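## Task

Same chest of 7 shallow drawers, loose on the table, but now the second drawer from the top contains the 3 small round tea tins. Pull that drawer open and put one tin entirely on the table top, upright or on its side. When finished, the remaining two tins are still inside that drawer, all drawers are closed, and the chest has not moved from its spot. Nothing may still be moving at the end, and nothing may count as done only because the robot is holding it there. Release everything and move the hands away at the end.

## Robot and tools

Robot: two arms, left_arm and right_arm, standing on opposite sides of the table. left_arm's base is on the +y side. Both arms end in the same five-fingered right hand, so a given hand number or axis means the same thing on either arm. The arms must never strike or press hard on each other with any part, including wrists, fingers and the wrist bracket.

Frames. The scene frame has its origin on the table top halfway between the arm bases, z = 0 at the table surface, +z up. Result lines give each hand point's position in metres, orientation as a wxyz quaternion, and velocities in m/s and rad/s, all in this frame. The hand point sits 0.05 m in front of the palm, where index pad and thumb tip meet in a pinch. Its own axes: +z runs along the straightened fingers (which extend 0.06-0.07 m past it), +y points out of the palm, +x crosses the palm away from the thumb. A bracket on the little-finger side sticks out 0.03 m beyond the point along +y and 0.11 m across the palm, and it can collide with things.

The row. Every motion uses one row of 28 numbers, each in [-1, 1], covering both arms even if only one moves. Order: left_arm dx, dy, dz, rx, ry, rz, then left_gripper little, ring, middle, index, thumb_bend, thumb_turn, force_limit, speed; then the same 14 for right_arm and right_gripper. dx..rz are an offset, not a pose: they are measured in the hand point's own axes, from its pose in the latest result that showed it (from the current pose before any such result, or in later calls inside a single reply). 1.0 equals 0.6 m or 180 degrees; rx, ry, rz form one rotation vector. Zeros therefore mean going back to that reference pose, not standing still. Each step the commanded pose is clipped to within 100 mm and 16 degrees of the measured pose.

Hand numbers are absolute targets. Fingers and thumb_bend: +1 straight/open, -1 fully curled. thumb_turn: +1 beside the palm, -1 in front of it facing the fingers. A pinch is about index -0.22, thumb_bend -0.75, thumb_turn -0.57. force_limit maps -1..+1 linearly to about 0..10 N at the fingertip (0..15 N for the thumb motors); it only stops closing. speed maps -1..+1 to near zero..full (full travel 0.6 s). For a gentle grip close at speed -0.9 or lower. No value means 'unchanged': to keep a hand as it is, resend its previous eight numbers, or, before any, its hand_measured six plus hand_force_limit and hand_speed. A wrap grip holds objects 0.035-0.08 m across with the thumb turned in front first.

Tools.
execute_actions {actions, pictures}: actions holds at most one item. An empty list just returns the state. {rows: [[28 numbers],...], steps} runs up to 15 steps of 1/30 s, one row per step, the last row repeated; each row is an offset from the same reference, not from the prior row. {steps: n} with no rows waits up to 300 steps counted from the previous result, reply time included.
move {target, speed, stop_force}: target is one 28-number row as above; each hand point travels a straight line toward its target and both finish together, within 0.5-10 s. speed is the path top speed in m/s, 0.002-0.5 (default 0.25), turning limited to twice that in rad/s. stop_force, 9-40 N, one value for both arms, ends an arm's path when its wrist sensor feels that much extra push against the motion; that arm then backs to its position 2 steps earlier. Use it only slowly and without rotation, not when pulling away from something being pressed, and not before 0.2 s of scene time. The result adds a 'move:' line: done, off_target, moving, held, contact or fault, plus limits (paced = pose clipped, held = steps blocked), and distances from targets.
wait {seconds 0-10}: lets time pass.
zoom_image {camera, region [x0,y0,x1,y1]}: enlarges part of cam_low, cam_left_wrist or cam_right_wrist (each 504x504), region up to 504x504.
show_instructions: displays the reference images.
finished_scene {scene}: ends and grades scene 1 or 2; cannot be undone.

Result lines: pose unreachable / HELD mean the clearance check changed or blocked commands. Hand target is where the controller is currently heading. hand_measured, hand_stopped_by (moving, target, force, stalled, fault) and hand_load_n list six values in motor order; loads near 0 mean a lost grip. Wrist force/torque are in the end effector's axes, noisy (offset up to 4 N), saturating near 50 N. MOTOR HOT warns from 70 °C; 85 °C brakes the arm.

Cautions: arms are stiff, so aiming even slightly past contact on a firm surface can cause a fault stop (10 s halt); faster contact hits harder. Contact torque beyond the joint limits (133 N m large joints, 24.9 N m wrists) or 150 N outside force triggers a fault. Do not knock anything off the table, drop or slam the tin, shove the loose chest, or leave things rolling. Open the drawer gently without dragging the chest, place the tin, push the drawer fully shut, release, withdraw, and check nothing moves before finishing.

Each tool is called in YAML: its name, and indented under it one key for each argument.

## Session

execute_actions:
  actions: []

Scene clock: 0.00 s of 6600.00 s.
left_arm: end_effector_position=(+0.2764, +0.4312, +0.4769) hand_measured=(+1.000, +1.000, +1.000, +1.000, +1.000, +1.000) hand_load_n=(+0.0, +0.0, +0.0, +0.0, +0.0, +0.0) hand_stopped_by=(target, target, target, target, target, target) hand_force_limit=0.00 hand_speed=-0.80 end_effector_quat_wxyz=(+0.017, +0.387, +0.922, +0.004) end_effector_velocity=(+0.000, -0.001, -0.001) end_effector_angular_velocity=(+0.001, +0.001, -0.000) | right_arm: end_effector_position=(+0.0996, -0.2673, +0.4782) hand_measured=(+1.000, +1.000, +1.000, +1.000, +1.000, +1.000) hand_load_n=(+0.0, +0.0, +0.0, +0.0, +0.0, +0.0) hand_stopped_by=(target, target, target, target, target, target) hand_force_limit=0.00 hand_speed=-0.80 end_effector_quat_wxyz=(-0.009, -0.386, +0.922, -0.005) end_effector_velocity=(-0.000, +0.000, +0.002) end_effector_angular_velocity=(+0.003, -0.004, +0.002)
Joint positions: left_arm=[ 0.575 -1.744  1.363  1.931  1.543 -1.903] | right_arm=[-1.169 -1.733  1.354  1.969  1.579 -1.915]
Joint velocities: left_arm=[-0.     0.002  0.001 -0.001  0.     0.   ] | right_arm=[ 0.    -0.    -0.005  0.001 -0.001 -0.002]
Wrist force (N, on the end effector, along its own x y z axes, offset not removed): no reading
Wrist torque (N m, same axes, about the end effector's origin, offset not removed): no reading
Hand target (left_arm): +0.276, +0.431, +0.477; +0.017, +0.387, +0.922, +0.004
Hand target (right_arm): +0.100, -0.267, +0.478; -0.009, -0.386, +0.922, -0.005
camera_calibration (this result's frames):
cam_left_wrist: T_world_to_cam=[[0.755427, 0.655225, -0.00322031, -0.489767], [0.533665, -0.61241, 0.583228, -0.164859], [0.380174, -0.442305, -0.812302, 0.598751], [0, 0, 0, 1]] pos_world=[0.230333, 0.484777, 0.58094]
cam_right_wrist: T_world_to_cam=[[-0.599814, 0.798511, -0.0510299, 0.310301], [0.684965, 0.545394, 0.483082, -0.142], [0.413577, 0.254805, -0.874087, 0.578908], [0, 0, 0, 1]] pos_world=[0.0439645, -0.317841, 0.590448]

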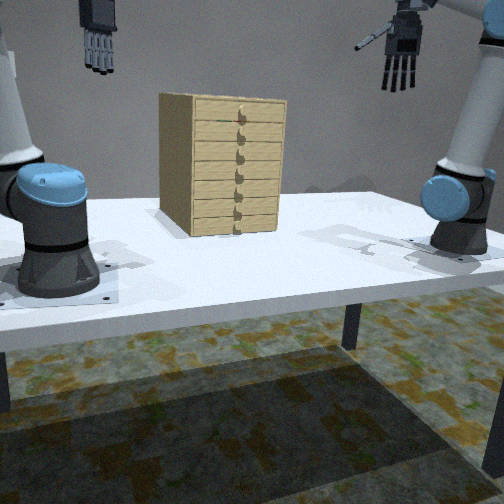

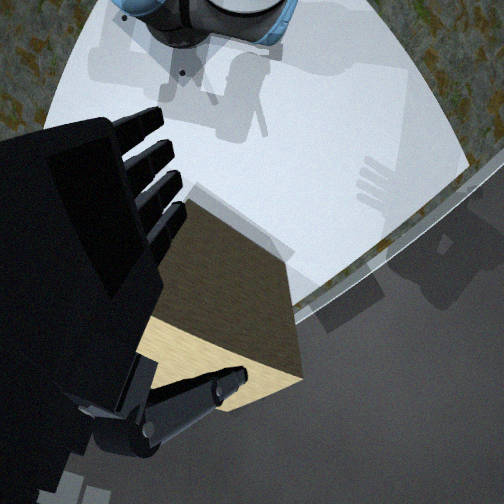

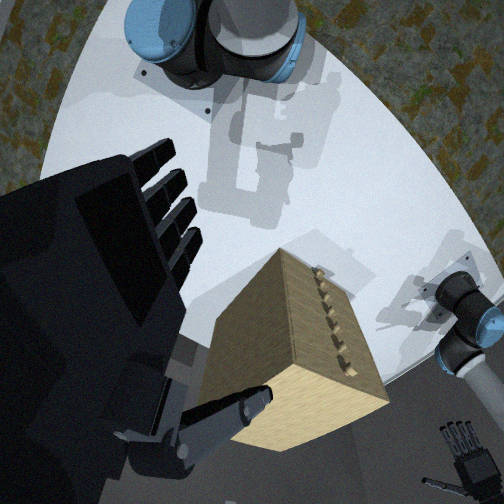

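zoom_image:
  camera: "cam_low"
  region: [140, 70, 310, 250]

zoom_image:
  camera: "cam_right_wrist"
  region: [200, 230, 400, 460]

zoom_image:
  camera: "cam_left_wrist"
  region: [130, 170, 330, 420]

Region (140, 70, 310, 250) of cam_low's 504x504 image, scaled by 2.800, with more detail than that image has.

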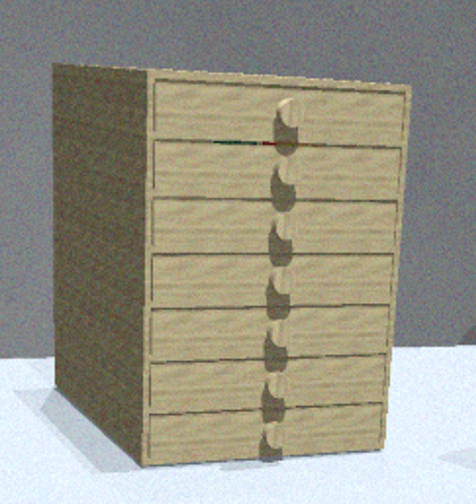

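Region (200, 230, 400, 460) of cam_right_wrist's 504x504 image, scaled by 2.191, with more detail than that image has; it fills the left 438 columns of this view, and the rest is white.

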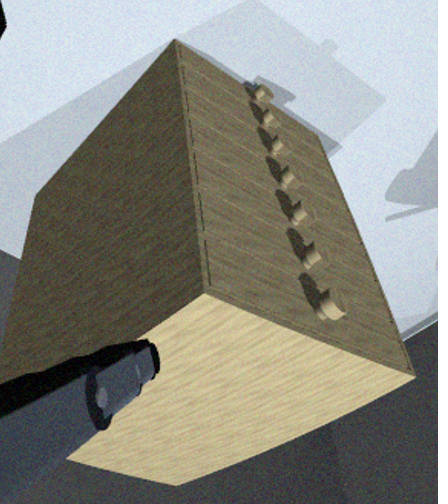

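Region (130, 170, 330, 420) of cam_left_wrist's 504x504 image, scaled by 2.016, with more detail than that image has; it fills the left 403 columns of this view, and the rest is white.

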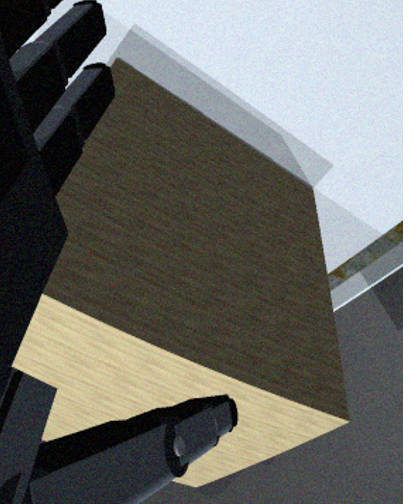

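move:
  target: [-0.454,-0.1577,0.105,0.1885,-0.1909,-0.4933,1,1,1,1,1,1,0,-0.8, 0,0,0,0,0,0.88,1,1,1,0.55,-0.5,-0.57,0.6,0.0]
  speed: 0.4

Scene clock: 124.03 s of 6600.00 s.
left_arm: end_effector_position=(+0.4009, +0.1698, +0.4195) hand_measured=(+1.000, +1.000, +1.000, +1.000, +1.000, +1.000) hand_load_n=(+0.0, +0.0, +0.0, +0.0, +0.0, +0.0) hand_stopped_by=(target, target, target, target, target, target) hand_force_limit=0.00 hand_speed=-0.80 end_effector_quat_wxyz=(-0.154, +0.373, -0.845, +0.350) end_effector_velocity=(+0.000, -0.001, +0.000) end_effector_angular_velocity=(-0.003, -0.001, +0.006) | right_arm: end_effector_position=(+0.0997, -0.2674, +0.4780) hand_measured=(+1.000, +1.000, +1.000, +0.550, -0.500, -0.570) hand_load_n=(+0.0, +0.0, +0.0, +0.0, +0.0, +0.0) hand_stopped_by=(target, target, target, target, target, target) hand_force_limit=0.60 hand_speed=0.00 end_effector_quat_wxyz=(+0.003, +0.833, +0.553, -0.010) end_effector_velocity=(+0.000, +0.000, +0.000) end_effector_angular_velocity=(-0.001, -0.002, -0.013)
Joint positions: left_arm=[ 0.562 -1.373  1.043  1.158  1.292 -3.433] | right_arm=[-0.636 -1.5    1.136  1.955  1.568  1.382]
Joint velocities: left_arm=[-0.002  0.001 -0.001 -0.001 -0.005 -0.006] | right_arm=[ 0.001  0.003 -0.003  0.     0.003  0.014]
Wrist force (N, on the end effector, along its own x y z axes, offset not removed): left_arm=[-1.5 1.3 0.5] | right_arm=[2.6 2.7 -2.4]
Wrist torque (N m, same axes, about the end effector's origin, offset not removed): left_arm=[0.32 0.12 -0.15] | right_arm=[0.56 -0.26 0.34]
Hand target (left_arm): +0.401, +0.170, +0.419; +0.154, -0.373, +0.845, -0.350
Hand target (right_arm): +0.100, -0.267, +0.478; +0.003, +0.834, +0.552, -0.010
Off the commanded pose (left_arm): 0.001 m, 0 deg.
Off the commanded pose (right_arm): 0.000 m, 0 deg.
After step 90, 117.00 s passed at rest.
move: done
camera_calibration (this result's frames):
cam_left_wrist: T_world_to_cam=[[-0.468545, 0.508017, -0.722762, 0.404792], [0.283809, 0.861313, 0.421417, -0.440157], [0.836611, -0.0076735, -0.547743, 0.0214093], [0, 0, 0, 1]] pos_world=[0.296672, 0.173636, 0.489785]
cam_right_wrist: T_world_to_cam=[[0.8513, -0.522303, -0.0498876, -0.188011], [-0.424947, -0.742128, 0.51833, -0.39239], [-0.307748, -0.420054, -0.853725, 0.460515], [0, 0, 0, 1]] pos_world=[0.135031, -0.195961, 0.587161]

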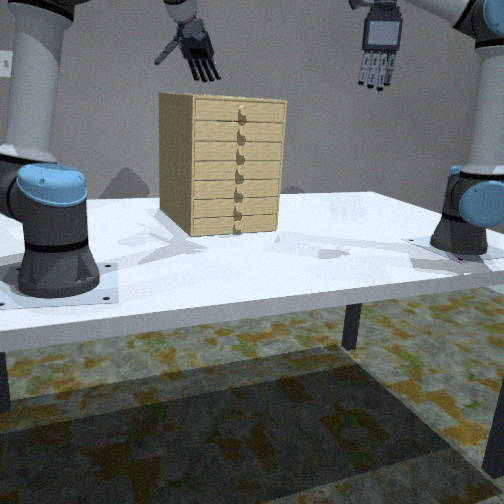

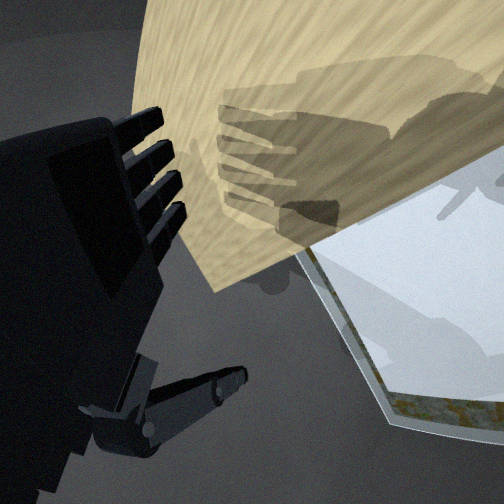

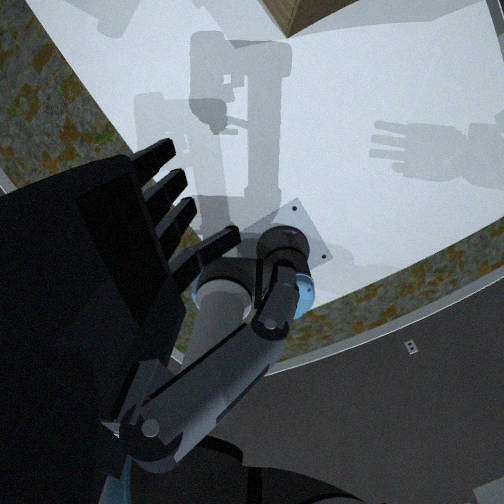

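move:
  target: [0,0.0289,0.0289,0,0,0,1,1,1,1,1,1,0,-0.8, 0.5173,-0.0865,0.2985,0,0.5055,0,1,1,1,0.55,-0.5,-0.57,0.6,0.0]
  speed: 0.25

Scene clock: 144.93 s of 6600.00 s.
left_arm: end_effector_position=(+0.4009, +0.1698, +0.3950) hand_measured=(+1.000, +1.000, +1.000, +1.000, +1.000, +1.000) hand_load_n=(+0.0, +0.0, +0.0, +0.0, +0.0, +0.0) hand_stopped_by=(target, target, target, target, target, target) hand_force_limit=0.00 hand_speed=-0.80 end_effector_quat_wxyz=(-0.154, +0.373, -0.845, +0.350) end_effector_velocity=(+0.000, -0.001, -0.001) end_effector_angular_velocity=(-0.000, +0.000, +0.000) | right_arm: end_effector_position=(+0.1706, +0.0358, +0.2933) hand_measured=(+1.000, +1.000, +1.000, +0.550, -0.500, -0.570) hand_load_n=(+0.0, +0.0, +0.0, +0.0, +0.0, +0.0) hand_stopped_by=(target, target, target, target, target, target) hand_force_limit=0.60 hand_speed=0.00 end_effector_quat_wxyz=(-0.391, +0.591, +0.390, +0.587) end_effector_velocity=(+0.001, +0.002, -0.001) end_effector_angular_velocity=(+0.012, -0.005, -0.000)
Joint positions: left_arm=[ 0.562 -1.392  1.131  1.088  1.292 -3.433] | right_arm=[-0.459 -1.619  2.045 -0.421  1.559  1.575]
Joint velocities: left_arm=[-0.     0.001  0.    -0.001  0.    -0.001] | right_arm=[ 0.001  0.006  0.005 -0.023  0.001  0.   ]
Wrist force (N, on the end effector, along its own x y z axes, offset not removed): left_arm=[-1.1 0.2 0.2] | right_arm=[1.1 -0.1 -0.3]
Wrist torque (N m, same axes, about the end effector's origin, offset not removed): left_arm=[0.14 0.20 -0.10] | right_arm=[-0.07 -0.06 0.24]
Hand target (left_arm): +0.401, +0.170, +0.395; +0.154, -0.373, +0.845, -0.350
Hand target (right_arm): +0.171, +0.036, +0.293; -0.392, +0.591, +0.390, +0.588
Off the commanded pose (left_arm): 0.000 m, 0 deg.
Off the commanded pose (right_arm): 0.001 m, 0 deg.
After step 90, 14.17 s passed at rest.
move: done
camera_calibration (this result's frames):
cam_left_wrist: T_world_to_cam=[[-0.468548, 0.508016, -0.722761, 0.387067], [0.283807, 0.861314, 0.421417, -0.429855], [0.83661, -0.0076706, -0.547745, 0.00799424], [0, 0, 0, 1]] pos_world=[0.296667, 0.173665, 0.465283]
cam_right_wrist: T_world_to_cam=[[0.926978, -0.342012, -0.154078, -0.0880432], [-0.297851, -0.421399, -0.856567, 0.328533], [0.228028, 0.839911, -0.492496, 0.209519], [0, 0, 0, 1]] pos_world=[0.131692, -0.0676455, 0.371032]

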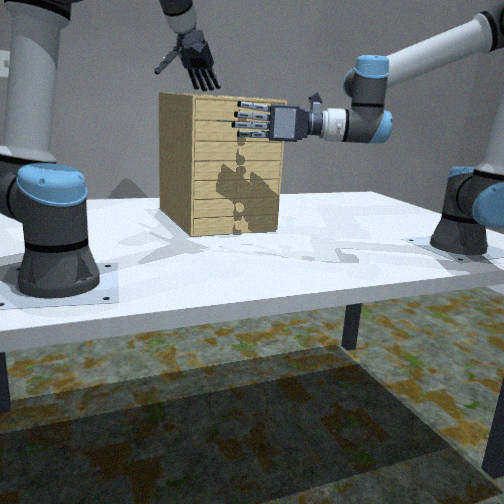

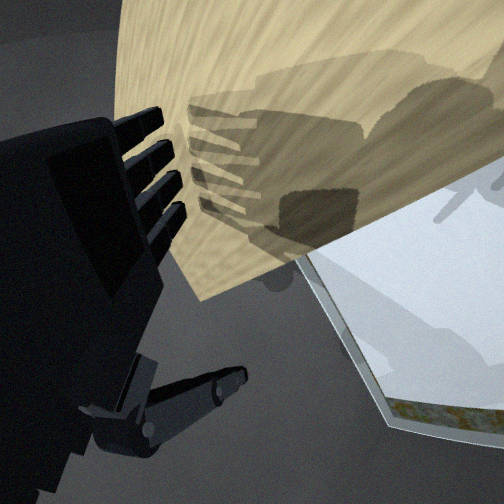

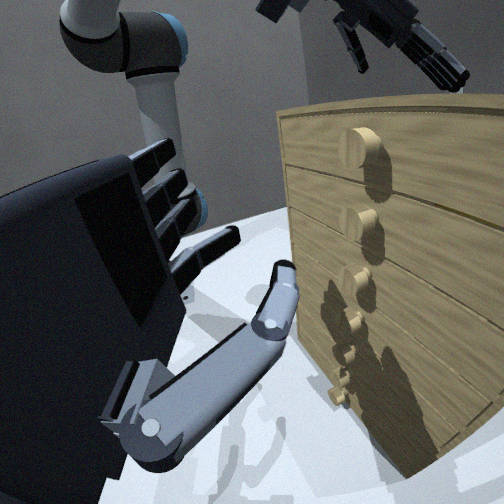

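move:
  target: [0,0.03,0.03,0,0,0,1,1,1,1,1,1,0,-0.8, 0,0,0,0,0,0,1,1,1,0.55,-0.5,-0.57,0.6,0.0]
  speed: 0.006
  stop_force: 15

zoom_image:
  camera: "cam_right_wrist"
  region: [270, 100, 430, 320]

Scene clock: 151.13 s of 6600.00 s.
left_arm: end_effector_position=(+0.4009, +0.1699, +0.3824) hand_measured=(+1.000, +1.000, +1.000, +1.000, +1.000, +1.000) hand_load_n=(+0.0, +0.0, +1.0, +0.0, +0.0, +0.0) hand_stopped_by=(target, target, target, target, target, target) hand_force_limit=0.00 hand_speed=-0.80 end_effector_quat_wxyz=(-0.154, +0.373, -0.845, +0.350) end_effector_velocity=(+0.000, -0.000, +0.002) end_effector_angular_velocity=(+0.001, +0.000, -0.000) | right_arm: end_effector_position=(+0.1706, +0.0358, +0.2933) hand_measured=(+1.000, +1.000, +1.000, +0.550, -0.500, -0.570) hand_load_n=(+0.0, +0.0, +0.0, +0.0, +0.0, +0.0) hand_stopped_by=(target, target, target, target, target, target) hand_force_limit=0.60 hand_speed=0.00 end_effector_quat_wxyz=(-0.391, +0.591, +0.390, +0.587) end_effector_velocity=(+0.000, +0.000, +0.001) end_effector_angular_velocity=(-0.001, -0.001, -0.000)
Joint positions: left_arm=[ 0.562 -1.401  1.174  1.053  1.292 -3.433] | right_arm=[-0.459 -1.619  2.045 -0.422  1.559  1.575]
Joint velocities: left_arm=[-0.     0.002 -0.006  0.006 -0.     0.001] | right_arm=[ 0.    -0.    -0.002  0.002  0.    -0.002]
Wrist force (N, on the end effector, along its own x y z axes, offset not removed): left_arm=[-0.2 -8.5 -14.1] | right_arm=[3.6 3.7 0.1]
Wrist torque (N m, same axes, about the end effector's origin, offset not removed): left_arm=[1.49 0.37 -0.25] | right_arm=[0.56 -0.47 0.53]
Hand target (left_arm): +0.401, +0.170, +0.383; +0.154, -0.373, +0.845, -0.350
Hand target (right_arm): +0.171, +0.036, +0.293; -0.391, +0.591, +0.390, +0.587
Off the commanded pose (left_arm): 0.013 m, 0 deg.
Off the commanded pose (right_arm): 0.000 m, 0 deg.
After step 90, 0.70 s passed at rest.
move: contact (left_arm)
camera_calibration (this result's frames):
cam_left_wrist: T_world_to_cam=[[-0.468402, 0.507676, -0.723094, 0.378095], [0.283718, 0.861511, 0.421073, -0.424446], [0.836722, -0.00792327, -0.54757, 0.00105052], [0, 0, 0, 1]] pos_world=[0.296644, 0.173724, 0.452696]
cam_right_wrist: T_world_to_cam=[[0.92699, -0.341987, -0.154061, -0.0880439], [-0.297794, -0.421295, -0.856638, 0.328542], [0.228054, 0.839973, -0.492378, 0.209451], [0, 0, 0, 1]] pos_world=[0.131687, -0.0676298, 0.371007]

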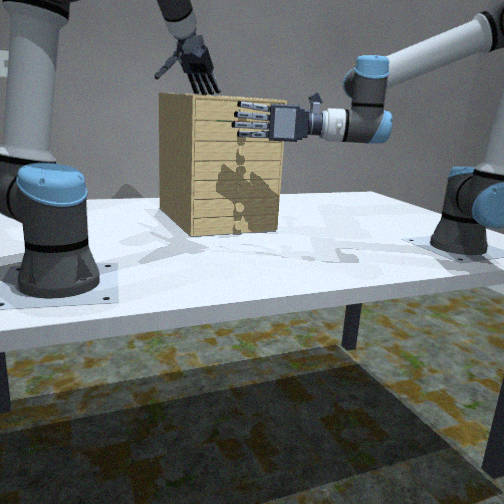

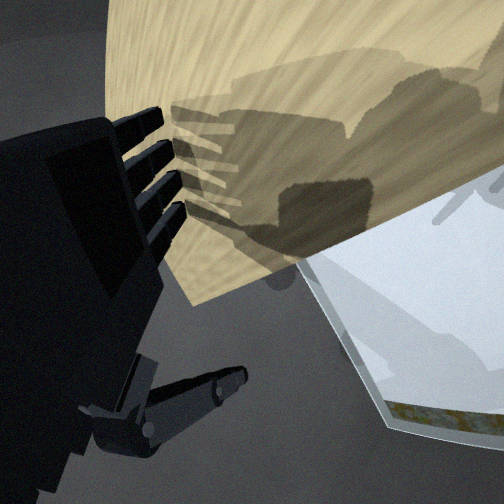

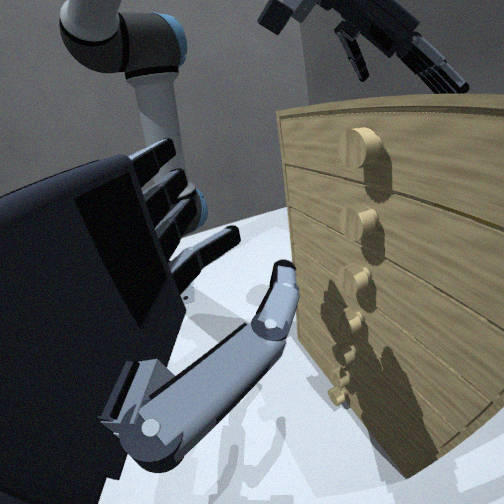

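Region (270, 100, 430, 320) of cam_right_wrist's 504x504 image, scaled by 2.291, with more detail than that image has; it fills the left 367 columns of this view, and the rest is white.

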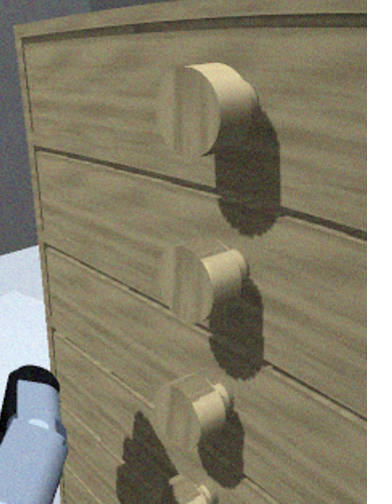

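move:
  target: [0,0,0,0,0,0,1,1,1,1,1,1,0,-0.8, 0,0.1247,0.062,0,0,0,1,1,1,0.55,-0.5,-0.57,0.6,0.0]
  speed: 0.03
  stop_force: 10

Scene clock: 180.43 s of 6600.00 s.
left_arm: end_effector_position=(+0.4009, +0.1699, +0.3824) hand_measured=(+1.000, +1.000, +1.000, +1.000, +1.000, +1.000) hand_load_n=(+0.0, +0.0, +1.0, +0.0, +0.0, +0.0) hand_stopped_by=(target, target, target, target, target, target) hand_force_limit=0.00 hand_speed=-0.80 end_effector_quat_wxyz=(-0.154, +0.373, -0.845, +0.350) end_effector_velocity=(+0.000, +0.000, +0.000) end_effector_angular_velocity=(+0.000, -0.001, +0.000) | right_arm: end_effector_position=(+0.2538, +0.0408, +0.2927) hand_measured=(+1.000, +1.000, +1.000, +0.550, -0.500, -0.570) hand_load_n=(+0.0, +0.0, +0.0, +0.0, -0.5, +0.0) hand_stopped_by=(target, target, target, target, target, target) hand_force_limit=0.60 hand_speed=0.00 end_effector_quat_wxyz=(-0.391, +0.591, +0.390, +0.587) end_effector_velocity=(+0.002, +0.001, +0.001) end_effector_angular_velocity=(+0.001, -0.002, +0.001)
Joint positions: left_arm=[ 0.562 -1.401  1.174  1.053  1.292 -3.433] | right_arm=[-0.662 -1.575  2.004 -0.425  1.356  1.575]
Joint velocities: left_arm=[ 0.    -0.     0.     0.    -0.001  0.   ] | right_arm=[-0.004  0.002 -0.003 -0.    -0.005 -0.001]
Wrist force (N, on the end effector, along its own x y z axes, offset not removed): left_arm=[0.1 -8.6 -11.9] | right_arm=[-1.4 1.2 0.2]
Wrist torque (N m, same axes, about the end effector's origin, offset not removed): left_arm=[1.31 0.19 -0.22] | right_arm=[0.28 0.07 -0.15]
Hand target (left_arm): +0.401, +0.170, +0.382; +0.154, -0.373, +0.845, -0.350
Hand target (right_arm): +0.254, +0.041, +0.293; -0.391, +0.591, +0.390, +0.587
Off the commanded pose (left_arm): 0.000 m, 0 deg.
Off the commanded pose (right_arm): 0.000 m, 0 deg.
After step 90, 23.20 s passed at rest.
move: done
camera_calibration (this result's frames):
cam_left_wrist: T_world_to_cam=[[-0.468401, 0.507677, -0.723094, 0.378095], [0.283718, 0.861511, 0.421073, -0.424447], [0.836723, -0.00792379, -0.54757, 0.00105023], [0, 0, 0, 1]] pos_world=[0.296644, 0.173724, 0.452696]
cam_right_wrist: T_world_to_cam=[[0.927003, -0.341986, -0.153985, -0.163613], [-0.297736, -0.421338, -0.856637, 0.354916], [0.228078, 0.839952, -0.492403, 0.185946], [0, 0, 0, 1]] pos_world=[0.214931, -0.0625992, 0.370401]

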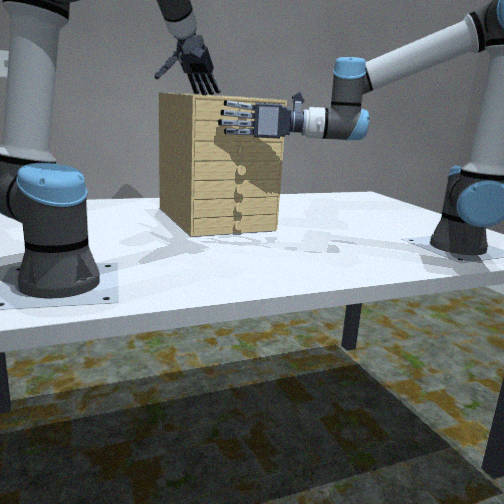

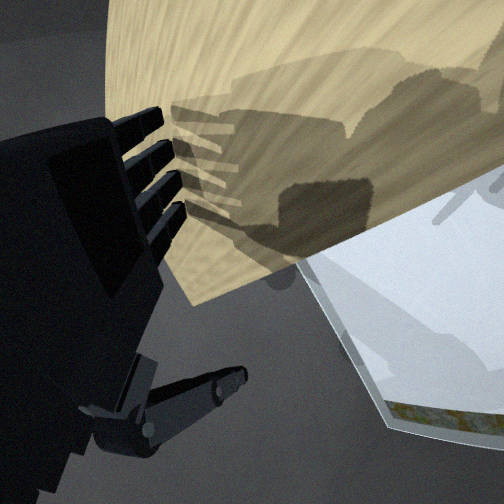

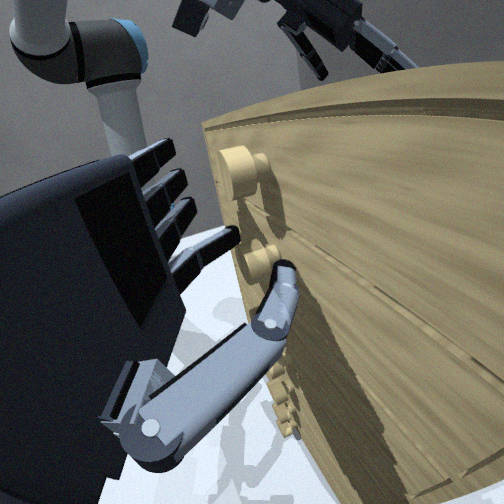

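execute_actions:
  actions:
    - {"rows": [[0,0,0,0,0,0,1,1,1,1,1,1,0,-0.8, 0,0,0,0,0,0,1,1,1,-0.1,-0.9,-0.57,0.6,-0.4]], "steps": 15}
  pictures: false

execute_actions:
  actions:
    - {"steps": 20}

Scene clock: 185.33 s of 6600.00 s.
left_arm: end_effector_position=(+0.4009, +0.1699, +0.3824) hand_measured=(+1.000, +1.000, +1.000, +1.000, +1.000, +1.000) hand_load_n=(+0.0, +0.0, +1.0, +0.0, +0.0, +0.0) hand_stopped_by=(target, target, target, target, target, target) hand_force_limit=0.00 hand_speed=-0.80 end_effector_quat_wxyz=(-0.154, +0.373, -0.845, +0.350) end_effector_velocity=(-0.000, +0.000, +0.001) end_effector_angular_velocity=(+0.000, -0.000, -0.001) | right_arm: end_effector_position=(+0.2539, +0.0409, +0.2927) hand_measured=(+1.000, +1.000, +1.000, +0.260, -0.712, -0.570) hand_load_n=(+0.0, +0.0, +0.0, +12.5, +11.0, +0.5) hand_stopped_by=(target, target, target, force, force, target) hand_force_limit=0.60 hand_speed=-0.40 end_effector_quat_wxyz=(-0.391, +0.591, +0.390, +0.587) end_effector_velocity=(-0.001, -0.001, -0.001) end_effector_angular_velocity=(-0.002, +0.000, +0.001)
Joint positions: left_arm=[ 0.562 -1.401  1.174  1.053  1.292 -3.433] | right_arm=[-0.662 -1.575  2.004 -0.425  1.356  1.575]
Joint velocities: left_arm=[-0.    -0.001 -0.     0.001  0.     0.001] | right_arm=[ 0.001 -0.     0.003 -0.001  0.    -0.001]
Wrist force (N, on the end effector, along its own x y z axes, offset not removed): left_arm=[0.6 -9.9 -12.9] | right_arm=[-1.3 -4.1 -4.8]
Wrist torque (N m, same axes, about the end effector's origin, offset not removed): left_arm=[1.15 0.13 -0.26] | right_arm=[0.60 0.04 0.12]
Hand target (left_arm): +0.401, +0.170, +0.382; +0.154, -0.373, +0.845, -0.350
Hand target (right_arm): +0.254, +0.041, +0.293; -0.391, +0.591, +0.390, +0.587
Off the commanded pose (left_arm): 0.000 m, 0 deg.
Off the commanded pose (right_arm): 0.000 m, 0 deg.
Steps of this call (steps 1 to 90: nothing new was sent; then 1.40 s passed at rest; steps 91 to 105: all 15 steps of this action). Readings (end_effector_position | what the end effector reports):
91: left_arm (+0.4009, +0.1699, +0.3824) | right_arm (+0.2541, +0.0408, +0.2927) | left_arm hand_measured=(+1.000, +1.000, +1.000, +1.000, +1.000, +1.000) hand_load_n=(+0.0, +0.0, +1.0, +0.0, +0.0, +0.0) hand_stopped_by=(target, target, target, target, target, target) hand_force_limit=0.00 hand_speed=-0.80 | right_arm hand_measured=(+1.000, +1.000, +1.000, +0.550, -0.500, -0.570) hand_load_n=(+0.0, +0.0, +0.0, +0.0, -1.0, +0.0) hand_stopped_by=(target, target, target, moving, moving, target) hand_force_limit=0.60 hand_speed=-0.40
92: left_arm (+0.4009, +0.1699, +0.3824) | right_arm (+0.2541, +0.0408, +0.2927) | left_arm hand_measured=(+1.000, +1.000, +1.000, +1.000, +1.000, +1.000) hand_load_n=(+0.0, +0.0, +1.0, +0.0, +0.0, +0.0) hand_stopped_by=(target, target, target, target, target, target) hand_force_limit=0.00 hand_speed=-0.80 | right_arm hand_measured=(+1.000, +1.000, +1.000, +0.550, -0.500, -0.570) hand_load_n=(+0.0, +0.0, +0.0, +0.0, -1.0, +0.0) hand_stopped_by=(target, target, target, moving, moving, target) hand_force_limit=0.60 hand_speed=-0.40
94: left_arm (+0.4009, +0.1699, +0.3824) | right_arm (+0.2541, +0.0408, +0.2927) | left_arm hand_measured=(+1.000, +1.000, +1.000, +1.000, +1.000, +1.000) hand_load_n=(+0.0, +0.0, +1.0, +0.0, +0.0, +0.0) hand_stopped_by=(target, target, target, target, target, target) hand_force_limit=0.00 hand_speed=-0.80 | right_arm hand_measured=(+1.000, +1.000, +1.000, +0.520, -0.520, -0.570) hand_load_n=(+0.0, +0.0, +0.0, +0.0, +0.0, +0.0) hand_stopped_by=(target, target, target, moving, moving, target) hand_force_limit=0.60 hand_speed=-0.40
98: left_arm (+0.4009, +0.1699, +0.3824) | right_arm (+0.2540, +0.0409, +0.2927) | left_arm hand_measured=(+1.000, +1.000, +1.000, +1.000, +1.000, +1.000) hand_load_n=(+0.0, +0.0, +1.0, +0.0, +0.0, +0.0) hand_stopped_by=(target, target, target, target, target, target) hand_force_limit=0.00 hand_speed=-0.80 | right_arm hand_measured=(+1.000, +1.000, +1.000, +0.386, -0.602, -0.570) hand_load_n=(+0.0, +0.0, +0.0, +0.0, +0.5, +0.0) hand_stopped_by=(target, target, target, moving, moving, target) hand_force_limit=0.60 hand_speed=-0.40
105: the state above

Scene clock: 186.00 s of 6600.00 s.
left_arm: end_effector_position=(+0.4009, +0.1699, +0.3824) hand_measured=(+1.000, +1.000, +1.000, +1.000, +1.000, +1.000) hand_load_n=(+0.0, +0.0, +1.0, +0.0, +0.0, +0.0) hand_stopped_by=(target, target, target, target, target, target) hand_force_limit=0.00 hand_speed=-0.80 end_effector_quat_wxyz=(-0.154, +0.373, -0.845, +0.350) end_effector_velocity=(-0.000, +0.000, +0.001) end_effector_angular_velocity=(-0.002, -0.000, +0.001) | right_arm: end_effector_position=(+0.2538, +0.0408, +0.2927) hand_measured=(+1.000, +1.000, +1.000, +0.260, -0.712, -0.570) hand_load_n=(+0.0, +0.0, +0.0, +12.5, +11.0, +0.5) hand_stopped_by=(target, target, target, force, force, target) hand_force_limit=0.60 hand_speed=-0.40 end_effector_quat_wxyz=(-0.391, +0.591, +0.390, +0.587) end_effector_velocity=(-0.001, +0.001, +0.001) end_effector_angular_velocity=(+0.001, -0.002, +0.002)
Joint positions: left_arm=[ 0.562 -1.401  1.174  1.053  1.292 -3.433] | right_arm=[-0.662 -1.575  2.004 -0.425  1.356  1.575]
Joint velocities: left_arm=[-0.    -0.002 -0.     0.    -0.    -0.001] | right_arm=[ 0.001 -0.    -0.001  0.    -0.    -0.001]
Wrist force (N, on the end effector, along its own x y z axes, offset not removed): left_arm=[0.2 -9.6 -11.3] | right_arm=[0.9 -1.5 -0.4]
Wrist torque (N m, same axes, about the end effector's origin, offset not removed): left_arm=[1.13 0.14 -0.32] | right_arm=[0.53 -0.51 0.38]
Hand target (left_arm): +0.401, +0.170, +0.382; +0.154, -0.373, +0.845, -0.350
Hand target (right_arm): +0.254, +0.041, +0.293; -0.391, +0.591, +0.390, +0.587
Off the commanded pose (left_arm): 0.000 m, 0 deg.
Off the commanded pose (right_arm): 0.000 m, 0 deg.
Steps of this call (steps 1 to 20: nothing new was sent). Readings (end_effector_position | what the end effector reports):
1: left_arm (+0.4009, +0.1699, +0.3824) | right_arm (+0.2539, +0.0409, +0.2927) | left_arm hand_measured=(+1.000, +1.000, +1.000, +1.000, +1.000, +1.000) hand_load_n=(+0.0, +0.0, +1.0, +0.0, +0.0, +0.0) hand_stopped_by=(target, target, target, target, target, target) hand_force_limit=0.00 hand_speed=-0.80 | right_arm hand_measured=(+1.000, +1.000, +1.000, +0.260, -0.712, -0.570) hand_load_n=(+0.0, +0.0, +0.0, +12.5, +11.0, +0.5) hand_stopped_by=(target, target, target, force, force, target) hand_force_limit=0.60 hand_speed=-0.40
2: left_arm (+0.4009, +0.1699, +0.3824) | right_arm (+0.2539, +0.0409, +0.2927) | left_arm hand_measured=(+1.000, +1.000, +1.000, +1.000, +1.000, +1.000) hand_load_n=(+0.0, +0.0, +1.0, +0.0, +0.0, +0.0) hand_stopped_by=(target, target, target, target, target, target) hand_force_limit=0.00 hand_speed=-0.80 | right_arm hand_measured=(+1.000, +1.000, +1.000, +0.260, -0.712, -0.570) hand_load_n=(+0.0, +0.0, +0.0, +12.5, +11.0, +0.5) hand_stopped_by=(target, target, target, force, force, target) hand_force_limit=0.60 hand_speed=-0.40
4: left_arm (+0.4009, +0.1699, +0.3824) | right_arm (+0.2539, +0.0408, +0.2927) | left_arm hand_measured=(+1.000, +1.000, +1.000, +1.000, +1.000, +1.000) hand_load_n=(+0.0, +0.0, +1.0, +0.0, +0.0, +0.0) hand_stopped_by=(target, target, target, target, target, target) hand_force_limit=0.00 hand_speed=-0.80 | right_arm hand_measured=(+1.000, +1.000, +1.000, +0.260, -0.712, -0.570) hand_load_n=(+0.0, +0.0, +0.0, +12.5, +11.0, +0.5) hand_stopped_by=(target, target, target, force, force, target) hand_force_limit=0.60 hand_speed=-0.40
8: left_arm (+0.4009, +0.1699, +0.3824) | right_arm (+0.2539, +0.0408, +0.2927) | left_arm hand_measured=(+1.000, +1.000, +1.000, +1.000, +1.000, +1.000) hand_load_n=(+0.0, +0.0, +1.0, +0.0, +0.0, +0.0) hand_stopped_by=(target, target, target, target, target, target) hand_force_limit=0.00 hand_speed=-0.80 | right_arm hand_measured=(+1.000, +1.000, +1.000, +0.260, -0.712, -0.570) hand_load_n=(+0.0, +0.0, +0.0, +12.5, +11.0, +0.5) hand_stopped_by=(target, target, target, force, force, target) hand_force_limit=0.60 hand_speed=-0.40
20: the state above
camera_calibration (this result's frames):
cam_left_wrist: T_world_to_cam=[[-0.468401, 0.507677, -0.723094, 0.378094], [0.283718, 0.861511, 0.421074, -0.424447], [0.836722, -0.00792365, -0.54757, 0.00105015], [0, 0, 0, 1]] pos_world=[0.296644, 0.173724, 0.452696]
cam_right_wrist: T_world_to_cam=[[0.927005, -0.341984, -0.153979, -0.163615], [-0.297725, -0.421328, -0.856646, 0.354921], [0.228083, 0.839958, -0.492391, 0.185941], [0, 0, 0, 1]] pos_world=[0.214931, -0.062598, 0.370404]

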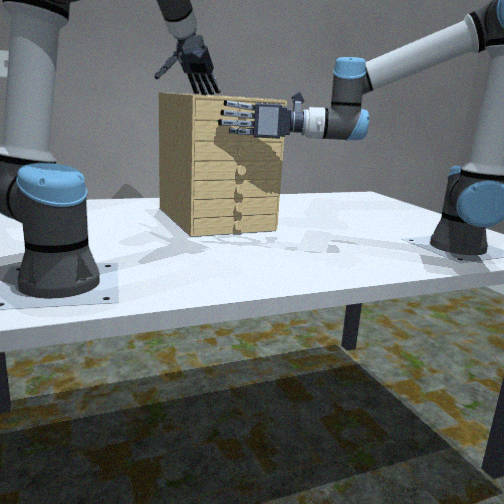

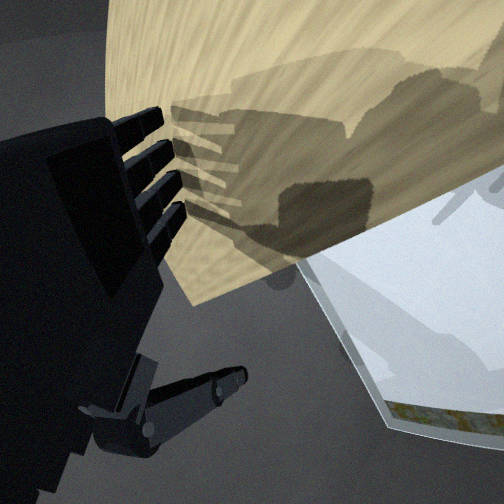

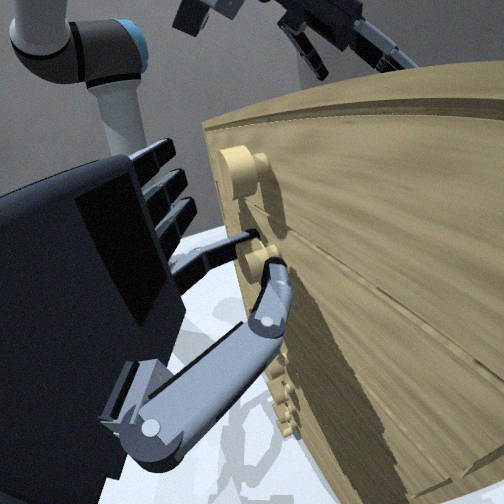

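move:
  target: [0,0,0,0,0,0,1,1,1,1,1,1,0,-0.8, 0,-0.302,-0.1408,0,0,0,1,1,1,-0.1,-0.9,-0.57,0.6,-0.4]
  speed: 0.07
  stop_force: 14

Scene clock: 194.53 s of 6600.00 s.
left_arm: end_effector_position=(+0.4009, +0.1699, +0.3824) hand_measured=(+1.000, +1.000, +1.000, +1.000, +1.000, +1.000) hand_load_n=(+0.0, +0.0, +1.0, +0.0, +0.0, +0.0) hand_stopped_by=(target, target, target, target, target, target) hand_force_limit=0.00 hand_speed=-0.80 end_effector_quat_wxyz=(-0.154, +0.373, -0.845, +0.350) end_effector_velocity=(+0.000, +0.000, +0.001) end_effector_angular_velocity=(-0.000, -0.001, +0.000) | right_arm: end_effector_position=(+0.0541, +0.0338, +0.2941) hand_measured=(+1.000, +1.000, +1.000, +0.258, -0.716, -0.570) hand_load_n=(+0.0, +0.0, +0.0, +0.0, +0.0, +0.0) hand_stopped_by=(target, target, target, force, force, target) hand_force_limit=0.60 hand_speed=-0.40 end_effector_quat_wxyz=(-0.391, +0.591, +0.390, +0.587) end_effector_velocity=(-0.002, +0.000, +0.000) end_effector_angular_velocity=(+0.001, +0.000, -0.001)
Joint positions: left_arm=[ 0.562 -1.401  1.174  1.053  1.292 -3.433] | right_arm=[-0.13  -1.588  2.013 -0.42   1.888  1.577]
Joint velocities: left_arm=[-0.    -0.001 -0.001  0.001 -0.001  0.001] | right_arm=[ 0.007  0.002 -0.002 -0.001  0.008  0.   ]
Wrist force (N, on the end effector, along its own x y z axes, offset not removed): left_arm=[1.3 -10.0 -11.9] | right_arm=[3.3 0.7 1.3]
Wrist torque (N m, same axes, about the end effector's origin, offset not removed): left_arm=[1.04 0.04 -0.19] | right_arm=[0.03 -0.66 0.45]
Hand target (left_arm): +0.401, +0.170, +0.382; +0.154, -0.373, +0.845, -0.350
Hand target (right_arm): +0.054, +0.034, +0.294; -0.391, +0.591, +0.390, +0.587
Off the commanded pose (left_arm): 0.000 m, 0 deg.
Off the commanded pose (right_arm): 0.000 m, 0 deg.
After step 90, 2.27 s passed at rest.
move: done
camera_calibration (this result's frames):
cam_left_wrist: T_world_to_cam=[[-0.468401, 0.507677, -0.723094, 0.378094], [0.283718, 0.861511, 0.421073, -0.424447], [0.836723, -0.00792365, -0.54757, 0.00105006], [0, 0, 0, 1]] pos_world=[0.296644, 0.173724, 0.452696]
cam_right_wrist: T_world_to_cam=[[0.926998, -0.341905, -0.154191, 0.019403], [-0.297867, -0.421285, -0.856618, 0.29369], [0.227923, 0.840012, -0.492373, 0.238136], [0, 0, 0, 1]] pos_world=[0.0152173, -0.0696756, 0.371823]

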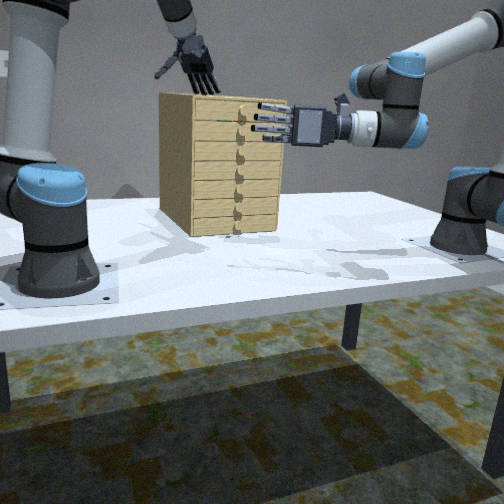

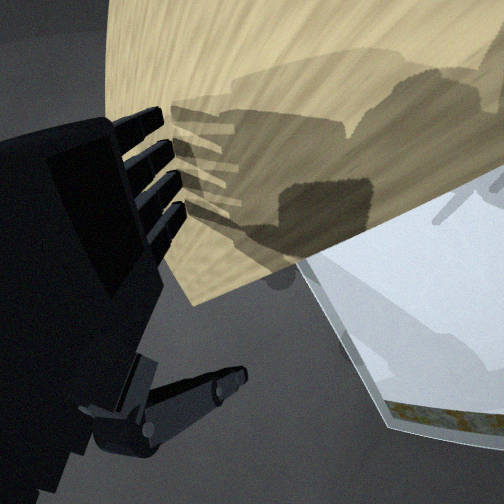

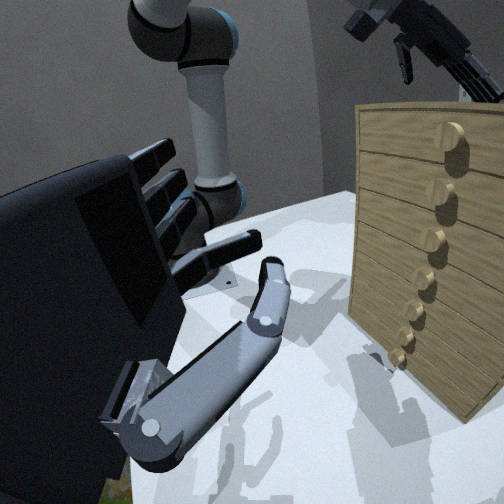

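zoom_image:
  camera: "cam_right_wrist"
  region: [340, 90, 490, 260]

Region (340, 90, 490, 260) of cam_right_wrist's 504x504 image, scaled by 2.965, with more detail than that image has; it fills the left 445 columns of this view, and the rest is white.

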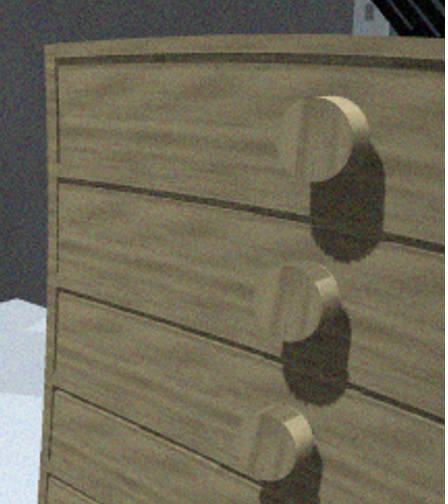

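move:
  target: [0,0,0,0,0,0,1,1,1,1,1,1,0,-0.8, 0,0.295,0.1376,0,0,0,1,1,1,0.55,-0.5,-0.57,0.6,0.0]
  speed: 0.12
  stop_force: 10

zoom_image:
  camera: "cam_right_wrist"
  region: [200, 200, 330, 320]

Scene clock: 217.67 s of 6600.00 s.
left_arm: end_effector_position=(+0.4009, +0.1699, +0.3824) hand_measured=(+1.000, +1.000, +1.000, +1.000, +1.000, +1.000) hand_load_n=(+0.0, +0.0, +1.0, +0.0, +0.0, +0.0) hand_stopped_by=(target, target, target, target, target, target) hand_force_limit=0.00 hand_speed=-0.80 end_effector_quat_wxyz=(-0.154, +0.373, -0.845, +0.350) end_effector_velocity=(+0.000, -0.000, +0.001) end_effector_angular_velocity=(-0.002, -0.001, +0.002) | right_arm: end_effector_position=(+0.2493, +0.0407, +0.2927) hand_measured=(+1.000, +1.000, +1.000, +0.550, -0.500, -0.570) hand_load_n=(+0.0, +0.0, +0.0, +0.0, +0.0, +0.0) hand_stopped_by=(target, target, target, target, target, target) hand_force_limit=0.60 hand_speed=0.00 end_effector_quat_wxyz=(-0.391, +0.591, +0.390, +0.587) end_effector_velocity=(+0.002, -0.000, -0.001) end_effector_angular_velocity=(-0.001, +0.001, +0.000)
Joint positions: left_arm=[ 0.562 -1.401  1.174  1.053  1.292 -3.433] | right_arm=[-0.652 -1.578  2.007 -0.425  1.366  1.575]
Joint velocities: left_arm=[ 0.    -0.001 -0.    -0.001 -0.002 -0.002] | right_arm=[-0.004  0.002 -0.001  0.001 -0.004  0.   ]
Wrist force (N, on the end effector, along its own x y z axes, offset not removed): left_arm=[-0.7 -9.4 -12.9] | right_arm=[1.2 -0.1 1.0]
Wrist torque (N m, same axes, about the end effector's origin, offset not removed): left_arm=[1.27 0.31 -0.44] | right_arm=[-0.26 -0.06 -0.02]
Hand target (left_arm): +0.401, +0.170, +0.382; +0.154, -0.373, +0.845, -0.350
Hand target (right_arm): +0.249, +0.041, +0.293; -0.391, +0.591, +0.390, +0.587
Off the commanded pose (left_arm): 0.000 m, 0 deg.
Off the commanded pose (right_arm): 0.000 m, 0 deg.
After step 90, 18.00 s passed at rest.
move: done
camera_calibration (this result's frames):
cam_left_wrist: T_world_to_cam=[[-0.468401, 0.507677, -0.723094, 0.378094], [0.283718, 0.861511, 0.421073, -0.424447], [0.836723, -0.00792373, -0.54757, 0.00105001], [0, 0, 0, 1]] pos_world=[0.296644, 0.173724, 0.452696]
cam_right_wrist: T_world_to_cam=[[0.927013, -0.341967, -0.153967, -0.15942], [-0.297707, -0.421333, -0.85665, 0.35352], [0.228075, 0.839963, -0.492387, 0.187122], [0, 0, 0, 1]] pos_world=[0.210352, -0.0627427, 0.370434]

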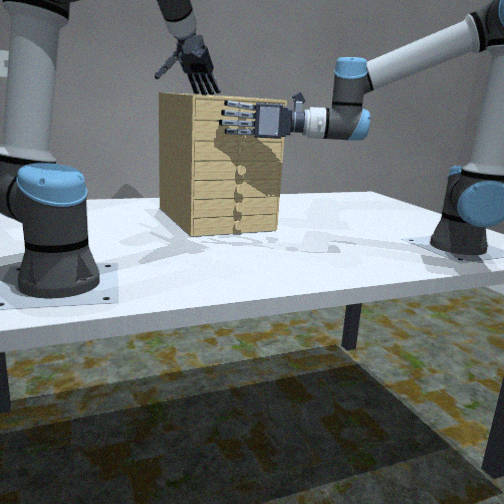

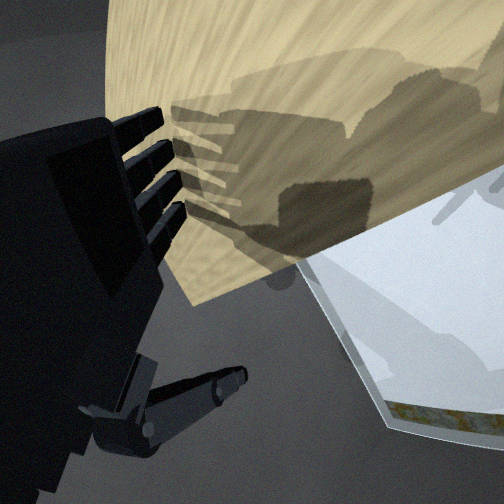

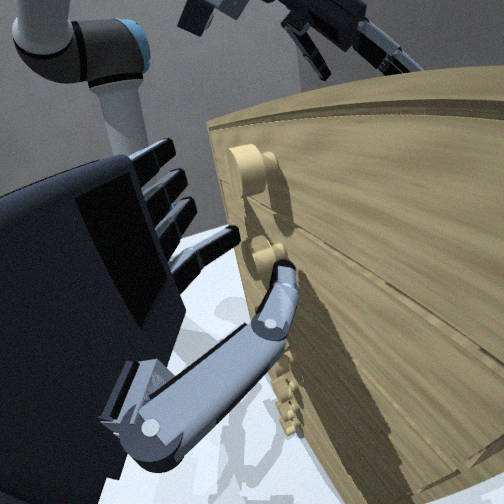

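Region (200, 200, 330, 320) of cam_right_wrist's 504x504 image, scaled by 3.877, with more detail than that image has; it fills the top 465 rows of this view, and the rest is white.

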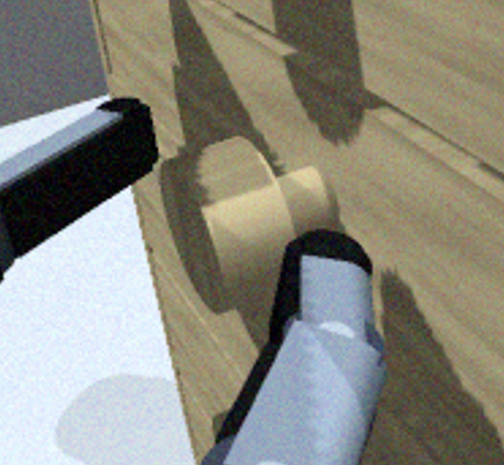

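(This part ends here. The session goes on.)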